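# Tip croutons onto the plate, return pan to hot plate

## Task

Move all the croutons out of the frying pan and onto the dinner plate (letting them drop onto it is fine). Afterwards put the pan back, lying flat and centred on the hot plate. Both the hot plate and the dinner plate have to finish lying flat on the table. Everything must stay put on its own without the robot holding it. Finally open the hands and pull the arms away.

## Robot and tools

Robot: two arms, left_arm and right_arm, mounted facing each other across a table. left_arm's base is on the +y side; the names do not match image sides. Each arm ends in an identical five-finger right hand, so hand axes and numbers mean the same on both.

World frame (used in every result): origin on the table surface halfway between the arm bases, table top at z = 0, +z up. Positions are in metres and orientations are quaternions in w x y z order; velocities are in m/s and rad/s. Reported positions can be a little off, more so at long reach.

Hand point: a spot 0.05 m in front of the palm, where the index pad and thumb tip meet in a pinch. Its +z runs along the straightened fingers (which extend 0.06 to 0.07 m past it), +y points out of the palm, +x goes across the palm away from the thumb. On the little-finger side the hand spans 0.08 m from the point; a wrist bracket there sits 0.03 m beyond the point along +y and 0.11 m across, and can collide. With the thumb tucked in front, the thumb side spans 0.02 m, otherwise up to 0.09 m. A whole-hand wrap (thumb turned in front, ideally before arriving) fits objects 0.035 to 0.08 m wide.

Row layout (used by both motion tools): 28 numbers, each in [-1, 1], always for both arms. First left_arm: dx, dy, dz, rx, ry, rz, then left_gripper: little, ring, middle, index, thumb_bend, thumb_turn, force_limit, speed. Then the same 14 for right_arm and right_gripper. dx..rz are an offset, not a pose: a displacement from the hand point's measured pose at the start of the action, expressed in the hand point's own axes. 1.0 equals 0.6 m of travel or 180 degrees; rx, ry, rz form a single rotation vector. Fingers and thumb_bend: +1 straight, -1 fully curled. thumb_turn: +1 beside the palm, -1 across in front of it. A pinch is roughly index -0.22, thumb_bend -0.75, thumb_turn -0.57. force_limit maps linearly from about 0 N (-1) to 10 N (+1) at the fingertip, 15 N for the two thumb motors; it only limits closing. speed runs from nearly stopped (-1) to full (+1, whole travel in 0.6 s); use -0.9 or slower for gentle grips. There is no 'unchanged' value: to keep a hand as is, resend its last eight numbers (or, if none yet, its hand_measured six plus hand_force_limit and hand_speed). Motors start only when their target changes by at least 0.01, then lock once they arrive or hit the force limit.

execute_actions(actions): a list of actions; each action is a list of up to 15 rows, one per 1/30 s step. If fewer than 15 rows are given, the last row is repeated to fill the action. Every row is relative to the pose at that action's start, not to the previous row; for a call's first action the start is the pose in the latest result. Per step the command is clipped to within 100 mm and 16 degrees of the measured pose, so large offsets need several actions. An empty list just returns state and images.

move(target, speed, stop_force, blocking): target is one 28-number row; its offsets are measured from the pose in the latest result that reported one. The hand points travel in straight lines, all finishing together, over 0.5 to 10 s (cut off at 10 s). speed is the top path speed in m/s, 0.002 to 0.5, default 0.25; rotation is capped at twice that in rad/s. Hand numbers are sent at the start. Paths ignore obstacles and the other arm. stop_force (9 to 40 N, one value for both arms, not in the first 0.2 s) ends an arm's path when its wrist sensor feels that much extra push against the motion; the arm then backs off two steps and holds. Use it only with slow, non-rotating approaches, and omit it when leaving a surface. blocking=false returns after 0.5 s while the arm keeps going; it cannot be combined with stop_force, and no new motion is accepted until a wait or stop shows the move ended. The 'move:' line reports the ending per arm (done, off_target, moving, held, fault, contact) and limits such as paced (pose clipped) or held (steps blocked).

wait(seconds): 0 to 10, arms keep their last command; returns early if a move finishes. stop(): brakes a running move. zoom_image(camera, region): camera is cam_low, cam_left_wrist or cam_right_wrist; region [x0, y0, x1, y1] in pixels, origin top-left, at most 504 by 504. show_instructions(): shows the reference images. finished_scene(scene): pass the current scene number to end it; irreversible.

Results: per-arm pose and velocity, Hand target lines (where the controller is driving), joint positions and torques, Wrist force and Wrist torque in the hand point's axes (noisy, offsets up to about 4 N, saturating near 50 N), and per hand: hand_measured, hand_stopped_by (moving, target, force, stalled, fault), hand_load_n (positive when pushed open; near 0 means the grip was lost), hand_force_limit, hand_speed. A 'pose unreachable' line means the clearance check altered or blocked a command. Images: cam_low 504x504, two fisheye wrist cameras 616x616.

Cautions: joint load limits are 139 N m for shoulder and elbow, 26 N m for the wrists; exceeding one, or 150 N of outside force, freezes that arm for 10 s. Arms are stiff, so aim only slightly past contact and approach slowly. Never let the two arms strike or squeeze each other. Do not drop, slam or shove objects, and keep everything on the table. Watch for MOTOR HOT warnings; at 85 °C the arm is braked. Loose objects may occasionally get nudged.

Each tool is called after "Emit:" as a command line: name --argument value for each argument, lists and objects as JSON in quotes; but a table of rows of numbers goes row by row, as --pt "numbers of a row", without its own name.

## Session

Emit:
execute_actions --actions '[]'

Scene clock: 0.00 s.
left_arm: end_effector_position=(+0.3015, +0.5058, +0.4760) hand_measured=(+1.000, +1.000, +1.000, +1.000, +1.000, +1.000) hand_load_n=(+0.0, +0.0, +0.0, +0.0, +0.0, +0.0) hand_stopped_by=(target, target, target, target, target, target) hand_force_limit=0.00 hand_speed=-0.80 end_effector_quat_wxyz=(+0.010, +0.317, +0.948, +0.008) end_effector_velocity=(+0.000, +0.000, +0.000) end_effector_angular_velocity=(-0.000, -0.001, +0.000) | right_arm: end_effector_position=(+0.1102, -0.3226, +0.4839) hand_measured=(+1.000, +1.000, +1.000, +1.000, +1.000, +1.000) hand_load_n=(+0.0, +0.0, +0.0, +0.0, +0.0, +0.0) hand_stopped_by=(target, target, target, target, target, target) hand_force_limit=0.00 hand_speed=-0.80 end_effector_quat_wxyz=(+0.003, -0.361, +0.933, +0.004) end_effector_velocity=(-0.000, -0.000, -0.000) end_effector_angular_velocity=(-0.000, +0.001, +0.001)
Joint positions: left_arm=[ 0.58  -1.718  1.347  1.936  1.546 -1.909] | right_arm=[-1.16  -1.724  1.327  1.961  1.564 -1.859]
Joint velocities: left_arm=[ 0. -0. -0.  0. -0.  0.] | right_arm=[ 0.    -0.     0.001 -0.    -0.    -0.   ]
Joint torques (N m, as the arm reports them, + toward a larger angle): no reading
Motor temperatures (°C, as the motors report them): left_arm=[24 25 24 37 29 31] | right_arm=[26 27 28 33 34 36]
Wrist force (N, on the end effector, along its own x y z axes, offset not removed): no reading
Wrist torque (N m, same axes, about the end effector's origin, offset not removed): no reading
Hand target (left_arm): +0.302, +0.506, +0.476; +0.010, +0.317, +0.948, +0.008
Hand target (right_arm): +0.110, -0.323, +0.484; +0.003, -0.361, +0.933, +0.004
camera_calibration (this result's frames):
cam_left_wrist: T_world_to_cam=[[0.713686, 0.700449, 0.00473603, -0.563441], [0.563173, -0.57781, 0.590738, -0.162401], [0.416518, -0.418934, -0.80685, 0.603515], [0, 0, 0, 1]] pos_world=[0.242205, 0.553658, 0.58555]
cam_right_wrist: T_world_to_cam=[[-0.636956, 0.769783, 0.0414798, 0.284436], [0.663461, 0.519991, 0.537986, -0.166681], [0.392564, 0.370194, -0.841933, 0.615469], [0, 0, 0, 1]] pos_world=[0.050149, -0.360125, 0.596057]

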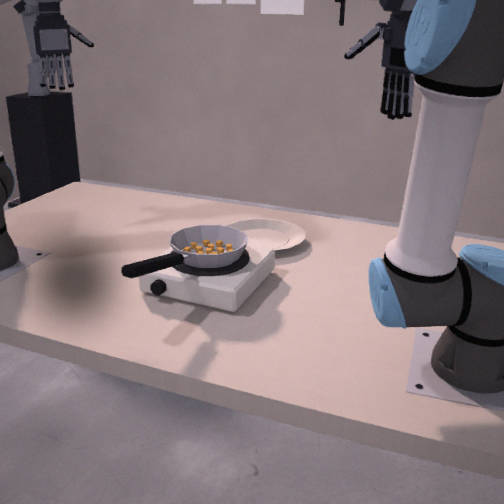

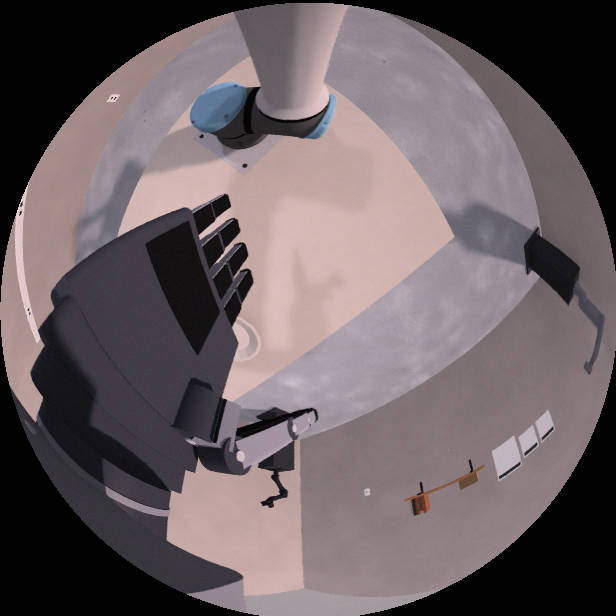

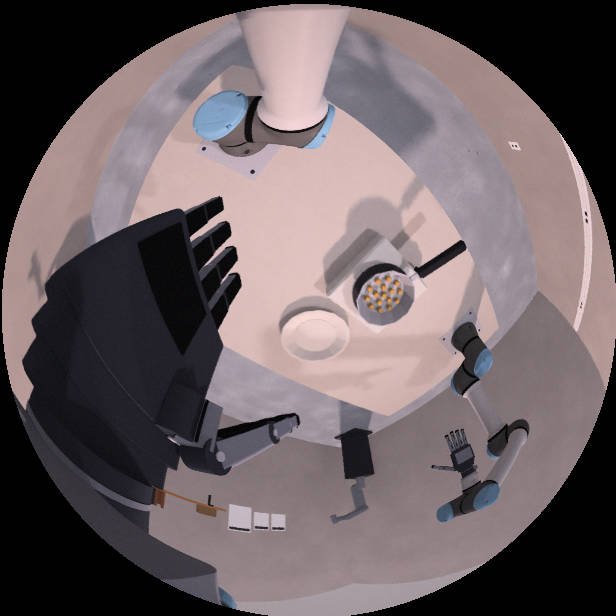

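Emit:
move --target '[-0.288,-0.523,0.21,0,0,0.817,1,1,1,1,1,-1,1,0,0,0,0,0,0,0,1,1,1,1,1,1,0,-0.8]' --speed 0.35

Emit:
move --target '[-0.58,0.2,0.085,0,-0.048,0,1,1,1,1,1,-1,1,0,0,0,0,0,0,0,1,1,1,1,1,1,0,-0.8]'

Scene clock: 5.57 s.
left_arm: end_effector_position=(+0.2542, +0.1525, +0.3463) hand_measured=(+1.000, +1.000, +1.000, +1.000, +1.000, -1.000) hand_load_n=(+0.0, +0.0, +0.0, +0.0, +0.0, +0.0) hand_stopped_by=(target, target, target, target, target, target) hand_force_limit=1.00 hand_speed=0.00 end_effector_quat_wxyz=(-0.005, +0.999, -0.034, +0.012) end_effector_velocity=(-0.000, -0.002, -0.001) end_effector_angular_velocity=(+0.002, +0.004, -0.014) | right_arm: end_effector_position=(+0.1102, -0.3226, +0.4839) hand_measured=(+1.000, +1.000, +1.000, +1.000, +1.000, +1.000) hand_load_n=(+0.0, +0.0, +0.0, +0.0, +0.0, +0.0) hand_stopped_by=(target, target, target, target, target, target) hand_force_limit=0.00 hand_speed=-0.80 end_effector_quat_wxyz=(+0.003, -0.361, +0.933, +0.004) end_effector_velocity=(+0.000, +0.000, +0.000) end_effector_angular_velocity=(+0.001, -0.001, -0.003)
Joint positions: left_arm=[ 0.337 -1.232  1.144  1.659  1.545  0.414] | right_arm=[-1.16  -1.724  1.327  1.961  1.564 -1.859]
Joint velocities: left_arm=[ 0.002  0.008 -0.009  0.003  0.003  0.016] | right_arm=[-0.    -0.    -0.001 -0.    -0.001  0.003]
Joint torques (N m, as the arm reports them, + toward a larger angle): left_arm=[ 13.9  -21.99 -21.25   5.23   2.26   2.44] | right_arm=[  0.99 -10.09 -17.09   2.57  -0.31  -0.01]
Motor temperatures (°C, as the motors report them): left_arm=[24 25 24 37 29 31] | right_arm=[26 27 28 33 34 36]
Wrist force (N, on the end effector, along its own x y z axes, offset not removed): left_arm=[-0.2 2.1 -0.5] | right_arm=[-1.0 -1.4 -1.4]
Wrist torque (N m, same axes, about the end effector's origin, offset not removed): left_arm=[0.16 0.17 0.09] | right_arm=[-0.31 0.39 0.16]
Hand target (left_arm): +0.254, +0.152, +0.346; -0.005, +0.999, -0.035, +0.012
Hand target (right_arm): +0.110, -0.323, +0.484; +0.003, -0.361, +0.933, +0.004
Off the commanded pose (left_arm): 0.001 m, 0 deg.
Off the commanded pose (right_arm): 0.000 m, 0 deg.
move: done
camera_calibration (this result's frames):
cam_left_wrist: T_world_to_cam=[[-0.215559, -0.975944, -0.0326672, 0.223193], [-0.810042, 0.160034, 0.564111, -0.0175614], [-0.545313, 0.148061, -0.825052, 0.534893], [0, 0, 0, 1]] pos_world=[0.32557, 0.141437, 0.458513]
cam_right_wrist: T_world_to_cam=[[-0.636956, 0.769783, 0.0414797, 0.284436], [0.663461, 0.519991, 0.537986, -0.166681], [0.392564, 0.370194, -0.841933, 0.615469], [0, 0, 0, 1]] pos_world=[0.0501491, -0.360125, 0.596057]

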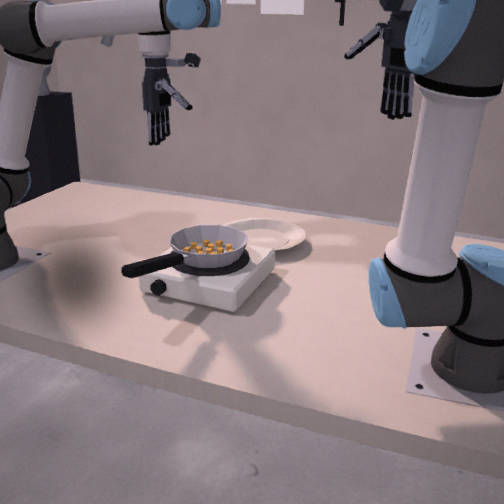

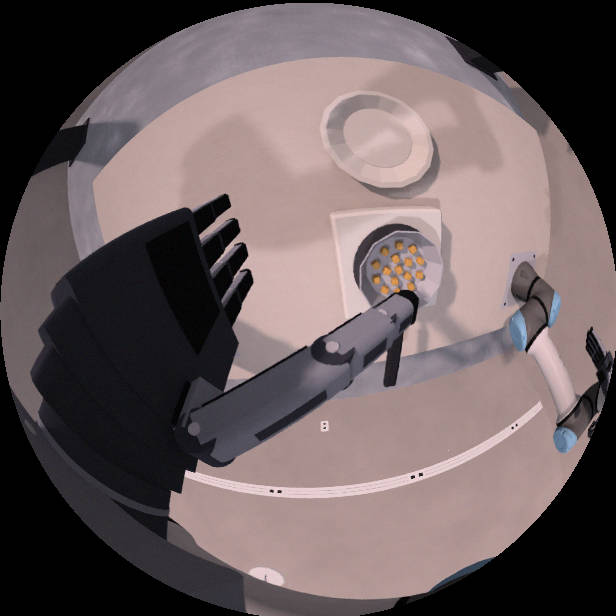

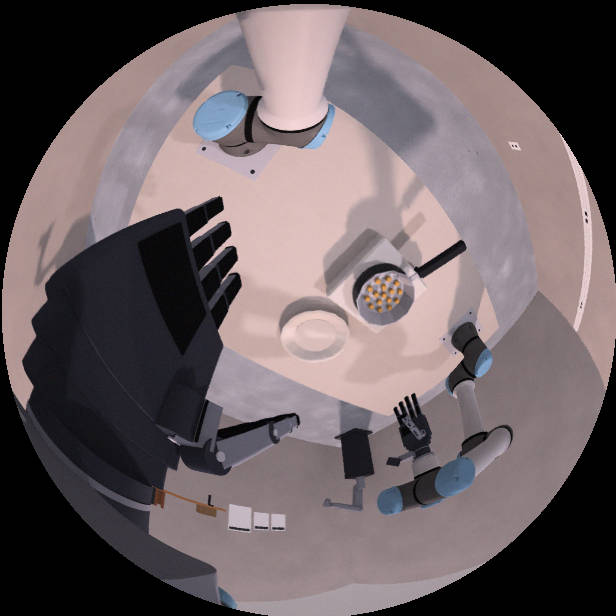

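Scene clock: 7.77 s.
left_arm: end_effector_position=(-0.0988, +0.0576, +0.2853) hand_measured=(+1.000, +1.000, +1.000, +1.000, +1.000, -1.000) hand_load_n=(+0.0, +0.0, +0.0, +0.0, +0.0, +0.0) hand_stopped_by=(target, target, target, target, target, target) hand_force_limit=1.00 hand_speed=0.00 end_effector_quat_wxyz=(-0.008, +0.997, -0.033, -0.063) end_effector_velocity=(-0.002, -0.001, -0.001) end_effector_angular_velocity=(+0.000, -0.001, +0.000) | right_arm: end_effector_position=(+0.1102, -0.3226, +0.4839) hand_measured=(+1.000, +1.000, +1.000, +1.000, +1.000, +1.000) hand_load_n=(+0.0, +0.0, +0.0, +0.0, +0.0, +0.0) hand_stopped_by=(target, target, target, target, target, target) hand_force_limit=0.00 hand_speed=-0.80 end_effector_quat_wxyz=(+0.003, -0.361, +0.933, +0.004) end_effector_velocity=(-0.000, -0.000, +0.000) end_effector_angular_velocity=(+0.000, -0.001, +0.001)
Joint positions: left_arm=[-0.398 -1.211  1.28   1.473  1.694 -0.324] | right_arm=[-1.16  -1.724  1.327  1.961  1.564 -1.859]
Joint velocities: left_arm=[-0.004  0.003 -0.004  0.    -0.001 -0.005] | right_arm=[-0.    -0.    -0.001 -0.     0.    -0.001]
Joint torques (N m, as the arm reports them, + toward a larger angle): left_arm=[-15.92 -22.21 -23.22   0.29   2.51  -2.91] | right_arm=[  1.59 -10.74 -16.76   2.66  -0.24  -0.03]
Motor temperatures (°C, as the motors report them): left_arm=[24 25 24 37 29 31] | right_arm=[26 27 28 33 34 36]
Wrist force (N, on the end effector, along its own x y z axes, offset not removed): left_arm=[-0.8 1.0 -1.9] | right_arm=[-1.7 -1.9 -0.9]
Wrist torque (N m, same axes, about the end effector's origin, offset not removed): left_arm=[0.10 0.34 0.15] | right_arm=[-0.34 0.46 -0.02]
Hand target (left_arm): -0.099, +0.057, +0.285; -0.008, +0.997, -0.033, -0.063
Hand target (right_arm): +0.110, -0.323, +0.484; +0.003, -0.361, +0.933, +0.004
Off the commanded pose (left_arm): 0.001 m, 0 deg.
Off the commanded pose (right_arm): 0.000 m, 0 deg.
move: done
camera_calibration (this result's frames):
cam_left_wrist: T_world_to_cam=[[-0.217297, -0.976041, -0.0112402, 0.0462444], [-0.7174, 0.151886, 0.679903, -0.277325], [-0.661906, 0.155805, -0.733216, 0.267965], [0, 0, 0, 1]] pos_world=[-0.0115362, 0.0455078, 0.38555]
cam_right_wrist: T_world_to_cam=[[-0.636956, 0.769783, 0.0414797, 0.284436], [0.663461, 0.519991, 0.537986, -0.166681], [0.392564, 0.370194, -0.841933, 0.615469], [0, 0, 0, 1]] pos_world=[0.0501491, -0.360125, 0.596057]

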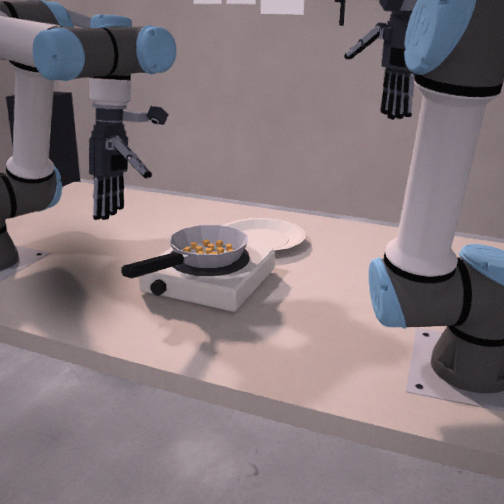

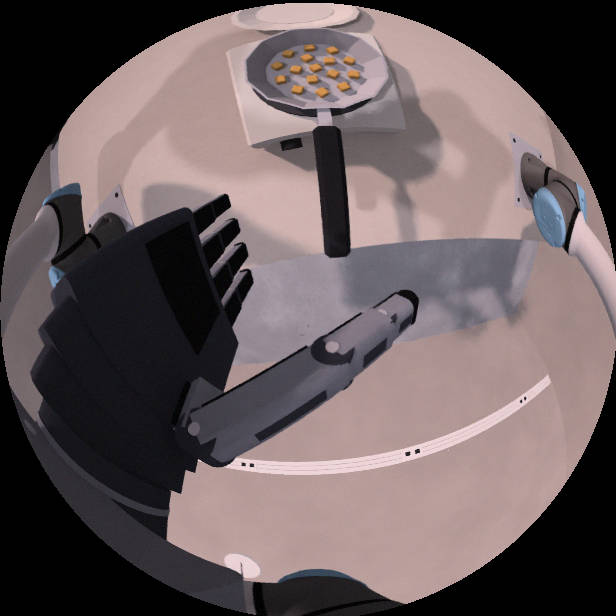

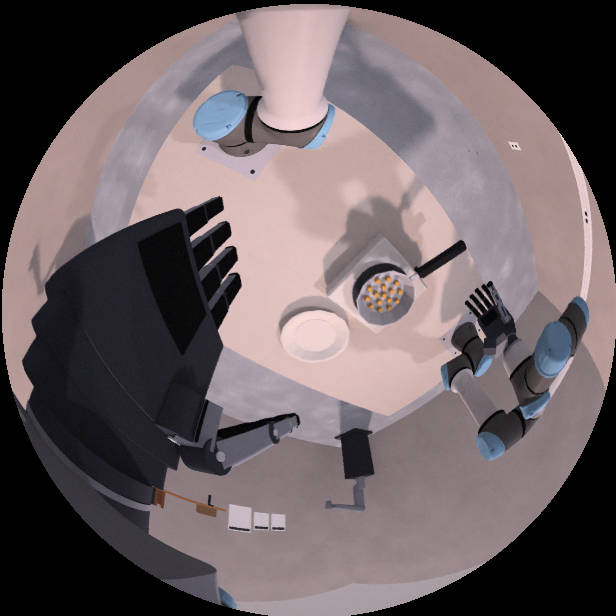

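Emit:
move --target '[0.01,0.08,0.27,0,0,0.008,0.7,0.7,0.7,0.7,1,-1,1,0,0,0,0,0,0,0,1,1,1,1,1,1,0,-0.8]' --speed 0.1 --stop_force 9

Emit:
zoom_image --camera "cam_low" --region '[60,170,280,340]'

Scene clock: 11.73 s.
left_arm: end_effector_position=(-0.1163, +0.0124, +0.1238) hand_measured=(+0.700, +0.700, +0.700, +0.700, +1.000, -1.000) hand_load_n=(+0.0, +0.0, +0.0, +0.0, +0.0, +0.0) hand_stopped_by=(target, target, target, target, target, target) hand_force_limit=1.00 hand_speed=0.00 end_effector_quat_wxyz=(-0.007, +0.997, -0.046, -0.063) end_effector_velocity=(-0.000, -0.001, -0.003) end_effector_angular_velocity=(+0.000, +0.000, +0.000) | right_arm: end_effector_position=(+0.1102, -0.3226, +0.4839) hand_measured=(+1.000, +1.000, +1.000, +1.000, +1.000, +1.000) hand_load_n=(+0.0, +0.0, +0.0, +0.0, +0.0, +0.0) hand_stopped_by=(target, target, target, target, target, target) hand_force_limit=0.00 hand_speed=-0.80 end_effector_quat_wxyz=(+0.003, -0.361, +0.933, +0.004) end_effector_velocity=(-0.000, +0.000, +0.000) end_effector_angular_velocity=(+0.001, +0.000, +0.001)
Joint positions: left_arm=[-0.392 -1.005  1.396  1.151  1.694 -0.293] | right_arm=[-1.16  -1.724  1.327  1.961  1.564 -1.859]
Joint velocities: left_arm=[ 0.001  0.005 -0.    -0.004  0.     0.001] | right_arm=[ 0.    -0.001  0.     0.    -0.001 -0.001]
Joint torques (N m, as the arm reports them, + toward a larger angle): left_arm=[ 14.62 -28.12 -20.53   0.03   2.31   2.87] | right_arm=[  0.95 -10.48 -16.84   2.58  -0.23  -0.03]
Motor temperatures (°C, as the motors report them): left_arm=[24 25 24 37 29 31] | right_arm=[26 27 28 33 34 36]
Wrist force (N, on the end effector, along its own x y z axes, offset not removed): left_arm=[-1.5 2.1 -0.1] | right_arm=[1.6 -3.0 -1.9]
Wrist torque (N m, same axes, about the end effector's origin, offset not removed): left_arm=[0.22 0.46 0.08] | right_arm=[-0.64 -0.04 -0.14]
Hand target (left_arm): -0.116, +0.012, +0.124; -0.007, +0.997, -0.046, -0.063
Hand target (right_arm): +0.110, -0.323, +0.484; +0.003, -0.361, +0.933, +0.004
Off the commanded pose (left_arm): 0.001 m, 0 deg.
Off the commanded pose (right_arm): 0.000 m, 0 deg.
move: done
camera_calibration (this result's frames):
cam_left_wrist: T_world_to_cam=[[-0.24152, -0.97036, -0.00827523, -0.00673459], [-0.713072, 0.171685, 0.679745, -0.172841], [-0.658177, 0.170073, -0.733402, 0.145296], [0, 0, 0, 1]] pos_world=[-0.0292439, -0.00157176, 0.223992]
cam_right_wrist: T_world_to_cam=[[-0.636956, 0.769783, 0.04148, 0.284436], [0.663461, 0.519991, 0.537986, -0.166681], [0.392563, 0.370194, -0.841933, 0.615469], [0, 0, 0, 1]] pos_world=[0.0501491, -0.360124, 0.596057]

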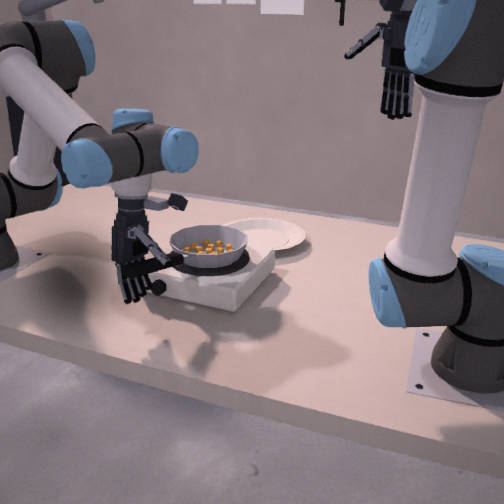

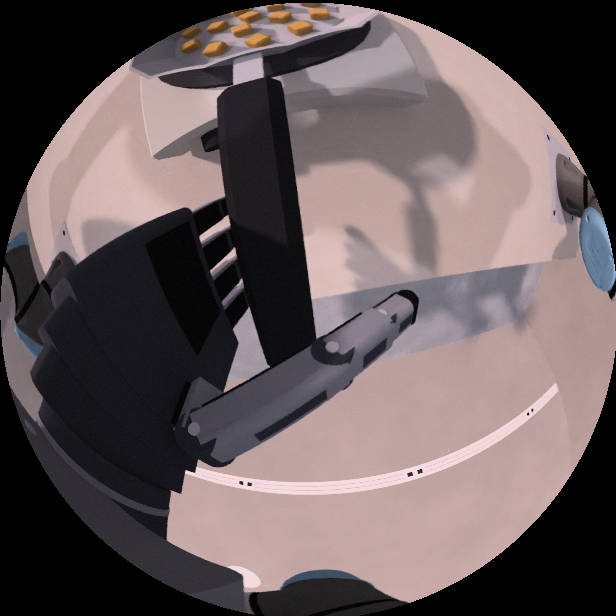

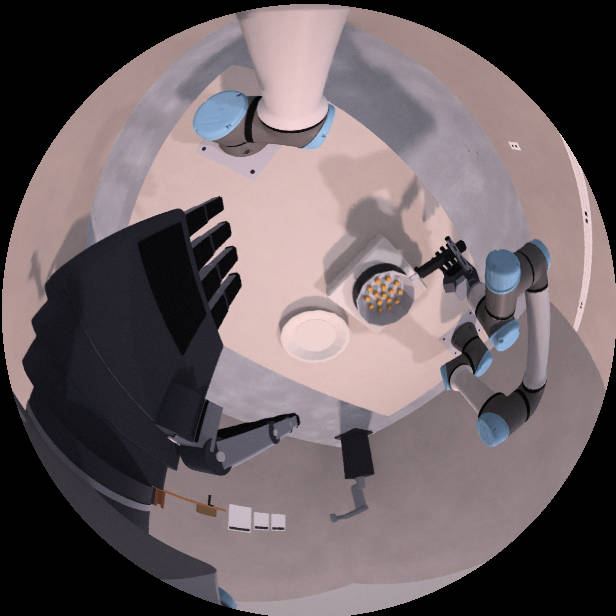

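Region (60, 170, 280, 340) of cam_low's 504x504 image, scaled by 2.291, with more detail than that image has; it fills the top 389 rows of this view, and the rest is white.

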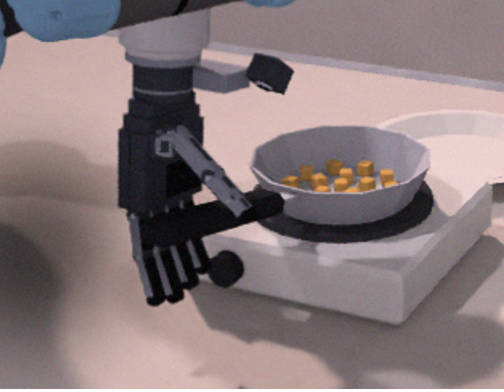

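Emit:
move --target '[0,0.022,0.032,0,0,0,0.2,0.2,0.2,0.3,1,-1,1,0,0,0,0,0,0,0,1,1,1,1,1,1,0,-0.8]' --speed 0.03

Emit:
move --target '[0,0,0,0,0,0,-1,-1,-0.2,0.3,-1,-1,1,-0.3,0,0,0,0,0,0,1,1,1,1,1,1,0,-0.8]'

Emit:
move --target '[0,0,0,0,0,0,-0.98,-0.98,-1,-1,-1,-1,1,-0.3,0,0,0,0,0,0,1,1,1,1,1,1,0,-0.8]'

Emit:
move --target '[-0.012,0,-0.09,0,0,0,-0.98,-0.98,-1,-1,-1,-1,1,-0.3,0,0,0,0,0,0,1,1,1,1,1,1,0,-0.8]' --speed 0.04

Scene clock: 14.17 s.
left_arm: end_effector_position=(-0.1198, -0.0002, +0.1050) hand_measured=(+0.200, +0.200, +0.200, +0.300, +1.000, -1.000) hand_load_n=(+0.0, +0.0, +0.0, +0.0, +0.0, +0.0) hand_stopped_by=(target, target, target, target, target, target) hand_force_limit=1.00 hand_speed=0.00 end_effector_quat_wxyz=(-0.007, +0.997, -0.046, -0.063) end_effector_velocity=(-0.001, -0.002, -0.002) end_effector_angular_velocity=(+0.000, +0.001, -0.000) | right_arm: end_effector_position=(+0.1102, -0.3226, +0.4839) hand_measured=(+1.000, +1.000, +1.000, +1.000, +1.000, +1.000) hand_load_n=(+0.0, +0.0, +0.0, +0.0, +0.0, +0.0) hand_stopped_by=(target, target, target, target, target, target) hand_force_limit=0.00 hand_speed=-0.80 end_effector_quat_wxyz=(+0.003, -0.361, +0.933, +0.004) end_effector_velocity=(+0.000, -0.000, +0.000) end_effector_angular_velocity=(-0.000, -0.000, +0.000)
Joint positions: left_arm=[-0.389 -0.958  1.371  1.13   1.694 -0.291] | right_arm=[-1.16  -1.724  1.327  1.961  1.564 -1.859]
Joint velocities: left_arm=[ 0.001  0.006 -0.004 -0.002  0.001  0.001] | right_arm=[-0.     0.    -0.001  0.     0.    -0.001]
Joint torques (N m, as the arm reports them, + toward a larger angle): left_arm=[ 13.67 -31.16 -22.    -0.11   2.58   2.76] | right_arm=[  1.66 -10.24 -16.9    2.55  -0.18  -0.04]
Motor temperatures (°C, as the motors report them): left_arm=[24 25 24 37 29 31] | right_arm=[26 27 28 33 34 36]
Wrist force (N, on the end effector, along its own x y z axes, offset not removed): left_arm=[-0.7 0.0 -1.2] | right_arm=[-0.2 -4.5 -1.3]
Wrist torque (N m, same axes, about the end effector's origin, offset not removed): left_arm=[0.12 0.27 0.04] | right_arm=[-0.60 0.25 -0.23]
Hand target (left_arm): -0.120, -0.000, +0.105; -0.007, +0.997, -0.046, -0.063
Hand target (right_arm): +0.110, -0.323, +0.484; +0.003, -0.361, +0.933, +0.004
Off the commanded pose (left_arm): 0.000 m, 0 deg.
Off the commanded pose (right_arm): 0.000 m, 0 deg.
move: done
camera_calibration (this result's frames):
cam_left_wrist: T_world_to_cam=[[-0.241518, -0.970361, -0.00826259, -0.0199622], [-0.713068, 0.171691, 0.679747, -0.160444], [-0.658182, 0.170063, -0.7334, 0.131299], [0, 0, 0, 1]] pos_world=[-0.0328101, -0.0141528, 0.205191]
cam_right_wrist: T_world_to_cam=[[-0.636956, 0.769783, 0.0414801, 0.284436], [0.663461, 0.51999, 0.537986, -0.166681], [0.392563, 0.370194, -0.841933, 0.615469], [0, 0, 0, 1]] pos_world=[0.0501491, -0.360124, 0.596057]

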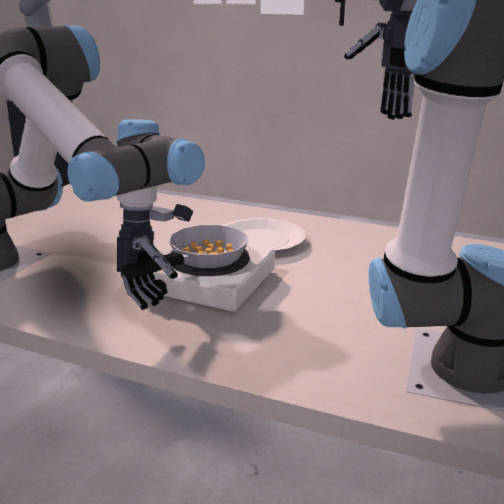

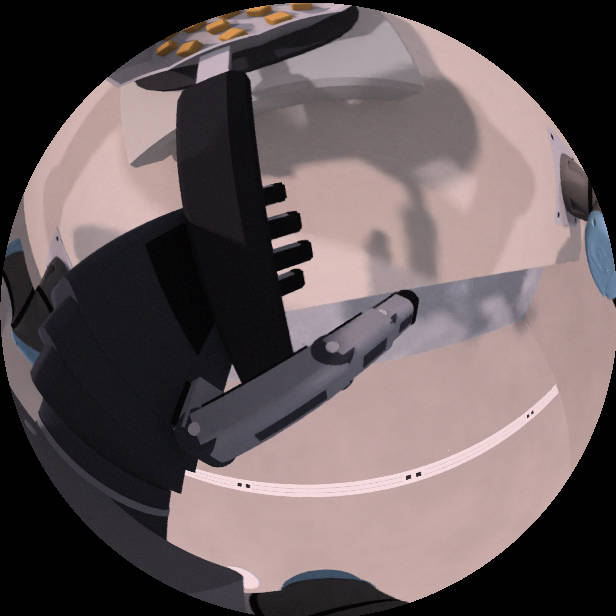

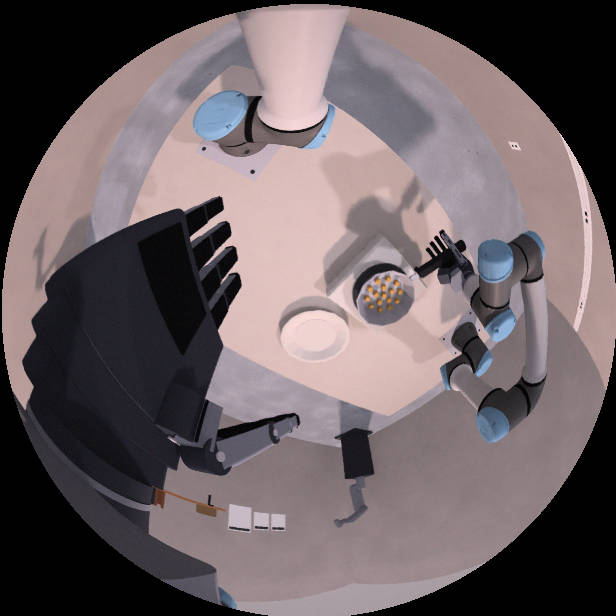

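Scene clock: 17.17 s.
left_arm: end_effector_position=(-0.1198, -0.0002, +0.1050) hand_measured=(-0.798, -0.816, -0.200, +0.300, -0.998, -1.000) hand_load_n=(+10.0, +11.0, +0.0, +0.0, +2.0, +0.5) hand_stopped_by=(force, force, target, target, target, target) hand_force_limit=1.00 hand_speed=-0.30 end_effector_quat_wxyz=(-0.007, +0.997, -0.046, -0.063) end_effector_velocity=(-0.000, -0.000, +0.000) end_effector_angular_velocity=(-0.000, -0.000, -0.000) | right_arm: end_effector_position=(+0.1102, -0.3226, +0.4839) hand_measured=(+1.000, +1.000, +1.000, +1.000, +1.000, +1.000) hand_load_n=(+0.0, +0.0, +0.0, +0.0, +0.0, +0.0) hand_stopped_by=(target, target, target, target, target, target) hand_force_limit=0.00 hand_speed=-0.80 end_effector_quat_wxyz=(+0.003, -0.361, +0.933, +0.004) end_effector_velocity=(+0.000, +0.000, +0.000) end_effector_angular_velocity=(+0.001, -0.000, +0.001)
Joint positions: left_arm=[-0.389 -0.958  1.371  1.13   1.694 -0.29 ] | right_arm=[-1.16  -1.724  1.327  1.961  1.564 -1.859]
Joint velocities: left_arm=[-0.  0. -0. -0. -0. -0.] | right_arm=[-0.    -0.    -0.    -0.    -0.    -0.001]
Joint torques (N m, as the arm reports them, + toward a larger angle): left_arm=[  3.68 -45.85 -14.48   4.23  -0.56  -0.64] | right_arm=[  1.3  -10.31 -17.32   2.57  -0.22   0.12]
Motor temperatures (°C, as the motors report them): left_arm=[24 25 24 37 29 31] | right_arm=[26 27 28 33 34 36]
Wrist force (N, on the end effector, along its own x y z axes, offset not removed): left_arm=[-0.9 -1.0 2.3] | right_arm=[-2.5 -1.3 0.1]
Wrist torque (N m, same axes, about the end effector's origin, offset not removed): left_arm=[-0.01 0.20 -0.21] | right_arm=[-0.40 0.38 -0.11]
Hand target (left_arm): -0.120, -0.000, +0.105; -0.007, +0.997, -0.046, -0.063
Hand target (right_arm): +0.110, -0.323, +0.484; +0.003, -0.361, +0.933, +0.004
Off the commanded pose (left_arm): 0.000 m, 0 deg.
Off the commanded pose (right_arm): 0.000 m, 0 deg.
move: done
camera_calibration (this result's frames):
cam_left_wrist: T_world_to_cam=[[-0.241526, -0.970359, -0.00829393, -0.0199482], [-0.713062, 0.171674, 0.679758, -0.160439], [-0.658186, 0.170094, -0.733389, 0.131297], [0, 0, 0, 1]] pos_world=[-0.0328034, -0.0141464, 0.205186]
cam_right_wrist: T_world_to_cam=[[-0.636956, 0.769783, 0.0414799, 0.284436], [0.663461, 0.519991, 0.537986, -0.166681], [0.392564, 0.370194, -0.841932, 0.615469], [0, 0, 0, 1]] pos_world=[0.0501491, -0.360125, 0.596057]

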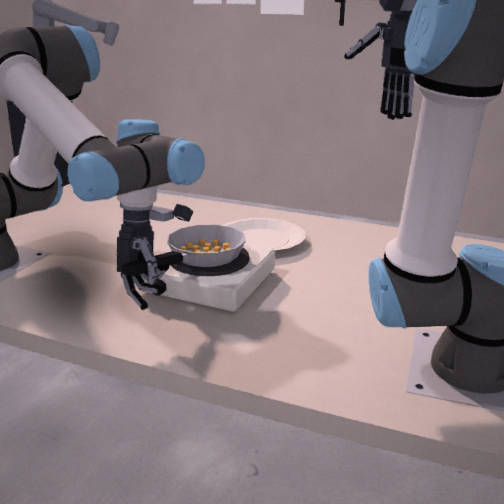

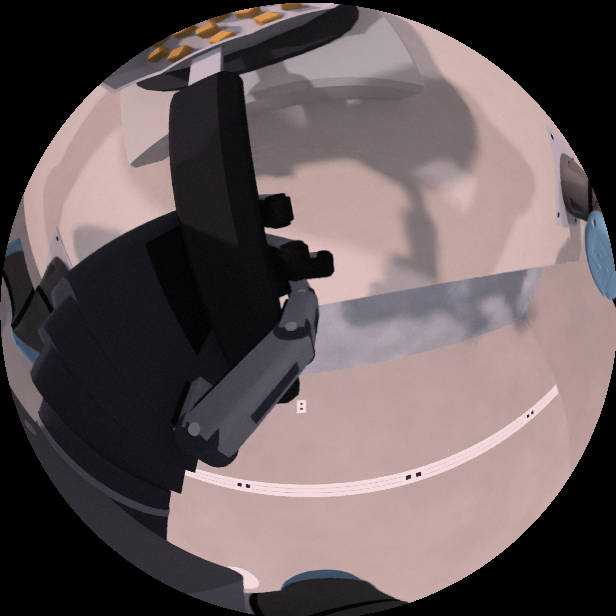

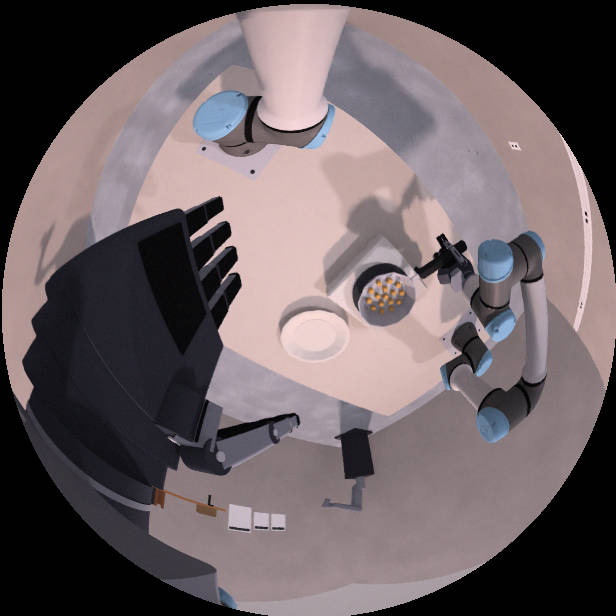

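Scene clock: 17.97 s.
left_arm: end_effector_position=(-0.1198, -0.0002, +0.1050) hand_measured=(-0.800, -0.816, -0.240, -0.308, -0.996, -1.000) hand_load_n=(+10.0, +10.5, +10.5, +11.5, +3.5, -4.0) hand_stopped_by=(force, force, force, force, target, target) hand_force_limit=1.00 hand_speed=-0.30 end_effector_quat_wxyz=(-0.007, +0.997, -0.046, -0.063) end_effector_velocity=(+0.000, -0.000, -0.000) end_effector_angular_velocity=(-0.000, -0.002, +0.000) | right_arm: end_effector_position=(+0.1102, -0.3226, +0.4839) hand_measured=(+1.000, +1.000, +1.000, +1.000, +1.000, +1.000) hand_load_n=(+0.0, +0.0, +0.0, +0.0, +0.0, +0.0) hand_stopped_by=(target, target, target, target, target, target) hand_force_limit=0.00 hand_speed=-0.80 end_effector_quat_wxyz=(+0.003, -0.361, +0.933, +0.004) end_effector_velocity=(+0.000, +0.000, +0.000) end_effector_angular_velocity=(-0.000, -0.000, -0.001)
Joint positions: left_arm=[-0.389 -0.958  1.371  1.13   1.694 -0.29 ] | right_arm=[-1.16  -1.724  1.327  1.961  1.564 -1.859]
Joint velocities: left_arm=[-0.     0.     0.     0.    -0.002 -0.   ] | right_arm=[ 0.     0.    -0.     0.     0.     0.001]
Joint torques (N m, as the arm reports them, + toward a larger angle): left_arm=[  4.14 -44.65 -16.65   3.71  -0.5   -0.49] | right_arm=[  1.75 -10.79 -16.45   2.7   -0.23  -0.07]
Motor temperatures (°C, as the motors report them): left_arm=[24 25 24 37 29 31] | right_arm=[26 27 28 33 34 36]
Wrist force (N, on the end effector, along its own x y z axes, offset not removed): left_arm=[0.4 0.3 1.2] | right_arm=[2.0 -3.6 -0.2]
Wrist torque (N m, same axes, about the end effector's origin, offset not removed): left_arm=[0.15 0.04 0.02] | right_arm=[-0.72 -0.10 0.08]
Hand target (left_arm): -0.120, -0.000, +0.105; -0.007, +0.997, -0.046, -0.063
Hand target (right_arm): +0.110, -0.323, +0.484; +0.003, -0.361, +0.933, +0.004
Off the commanded pose (left_arm): 0.000 m, 0 deg.
Off the commanded pose (right_arm): 0.000 m, 0 deg.
move: done
camera_calibration (this result's frames):
cam_left_wrist: T_world_to_cam=[[-0.241526, -0.970359, -0.00829277, -0.0199483], [-0.713061, 0.171675, 0.679758, -0.160439], [-0.658186, 0.170093, -0.733389, 0.131297], [0, 0, 0, 1]] pos_world=[-0.0328034, -0.0141463, 0.205186]
cam_right_wrist: T_world_to_cam=[[-0.636956, 0.769783, 0.0414797, 0.284436], [0.663461, 0.519991, 0.537986, -0.166681], [0.392564, 0.370194, -0.841932, 0.615469], [0, 0, 0, 1]] pos_world=[0.0501491, -0.360125, 0.596057]

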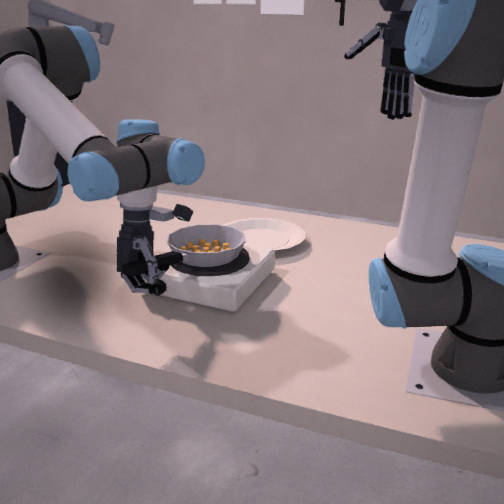

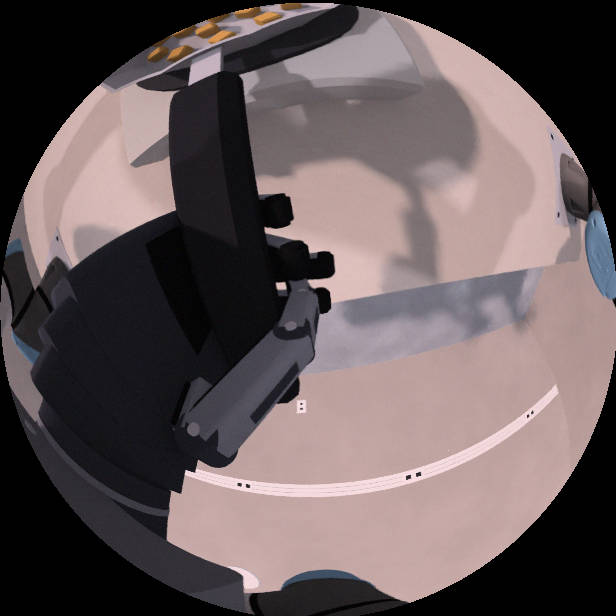

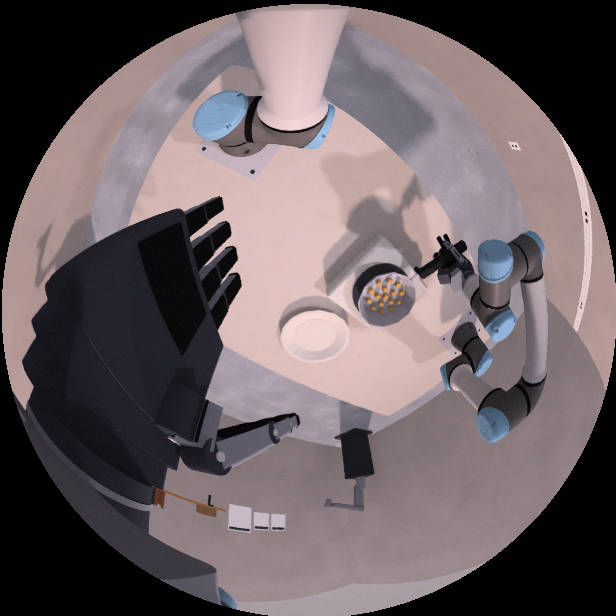

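Scene clock: 19.73 s.
left_arm: end_effector_position=(-0.1202, -0.0005, +0.1590) hand_measured=(-0.798, -0.816, -0.240, -0.308, -0.996, -1.000) hand_load_n=(+12.5, +6.5, +10.0, +11.0, +4.0, -4.5) hand_stopped_by=(force, force, force, force, target, target) hand_force_limit=1.00 hand_speed=-0.30 end_effector_quat_wxyz=(-0.007, +0.997, -0.046, -0.063) end_effector_velocity=(-0.000, -0.000, +0.003) end_effector_angular_velocity=(-0.000, +0.000, -0.000) | right_arm: end_effector_position=(+0.1102, -0.3226, +0.4839) hand_measured=(+1.000, +1.000, +1.000, +1.000, +1.000, +1.000) hand_load_n=(+0.0, +0.0, +0.0, +0.0, +0.0, +0.0) hand_stopped_by=(target, target, target, target, target, target) hand_force_limit=0.00 hand_speed=-0.80 end_effector_quat_wxyz=(+0.003, -0.361, +0.933, +0.004) end_effector_velocity=(-0.000, +0.000, +0.000) end_effector_angular_velocity=(+0.001, -0.001, +0.002)
Joint positions: left_arm=[-0.39  -1.002  1.297  1.248  1.694 -0.291] | right_arm=[-1.16  -1.724  1.327  1.961  1.564 -1.859]
Joint velocities: left_arm=[-0.    -0.002 -0.005  0.007  0.    -0.   ] | right_arm=[ 0.    -0.    -0.001 -0.    -0.    -0.002]
Joint torques (N m, as the arm reports them, + toward a larger angle): left_arm=[-15.81 -48.14 -23.58   5.69  -2.33  -2.76] | right_arm=[  1.97  -9.8  -16.83   2.68  -0.22   0.03]
Motor temperatures (°C, as the motors report them): left_arm=[24 25 24 37 29 31] | right_arm=[26 27 28 33 34 36]
Wrist force (N, on the end effector, along its own x y z axes, offset not removed): left_arm=[1.7 0.2 5.1] | right_arm=[0.5 -3.2 1.9]
Wrist torque (N m, same axes, about the end effector's origin, offset not removed): left_arm=[-0.13 -1.37 0.28] | right_arm=[-0.96 0.05 0.02]
Hand target (left_arm): -0.120, -0.001, +0.159; -0.007, +0.997, -0.046, -0.063
Hand target (right_arm): +0.110, -0.323, +0.484; +0.003, -0.361, +0.933, +0.004
Off the commanded pose (left_arm): 0.000 m, 0 deg.
Off the commanded pose (right_arm): 0.000 m, 0 deg.
move: done
camera_calibration (this result's frames):
cam_left_wrist: T_world_to_cam=[[-0.241514, -0.970362, -0.00825891, -0.0199007], [-0.713045, 0.171685, 0.679773, -0.197429], [-0.658208, 0.170064, -0.733376, 0.170719], [0, 0, 0, 1]] pos_world=[-0.0332132, -0.0144485, 0.259244]
cam_right_wrist: T_world_to_cam=[[-0.636956, 0.769783, 0.0414798, 0.284436], [0.663461, 0.519991, 0.537986, -0.166681], [0.392564, 0.370194, -0.841933, 0.615469], [0, 0, 0, 1]] pos_world=[0.0501491, -0.360125, 0.596057]

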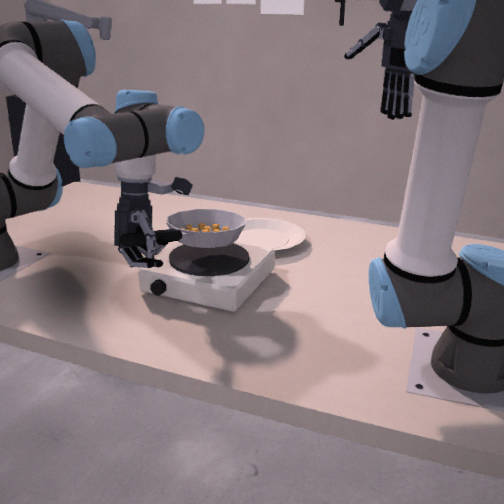

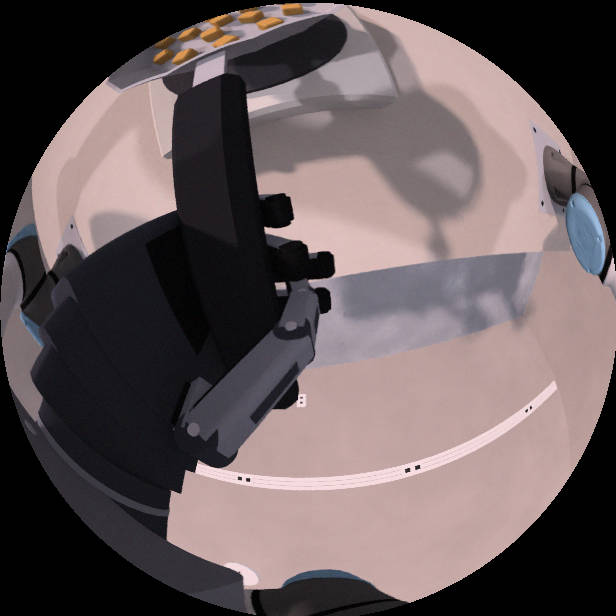

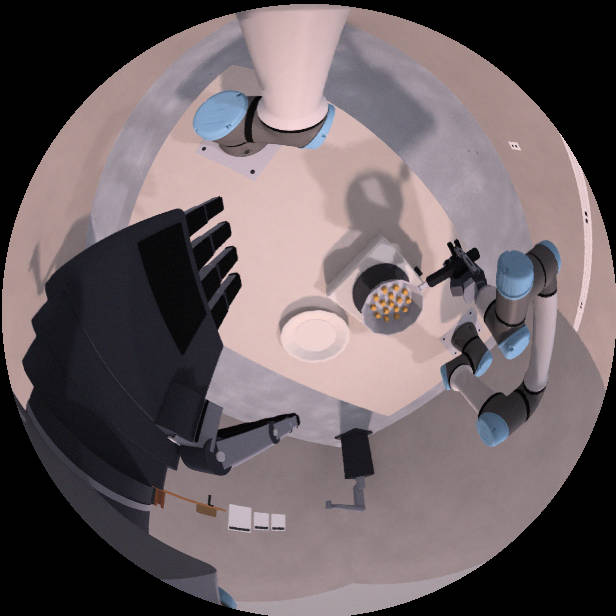

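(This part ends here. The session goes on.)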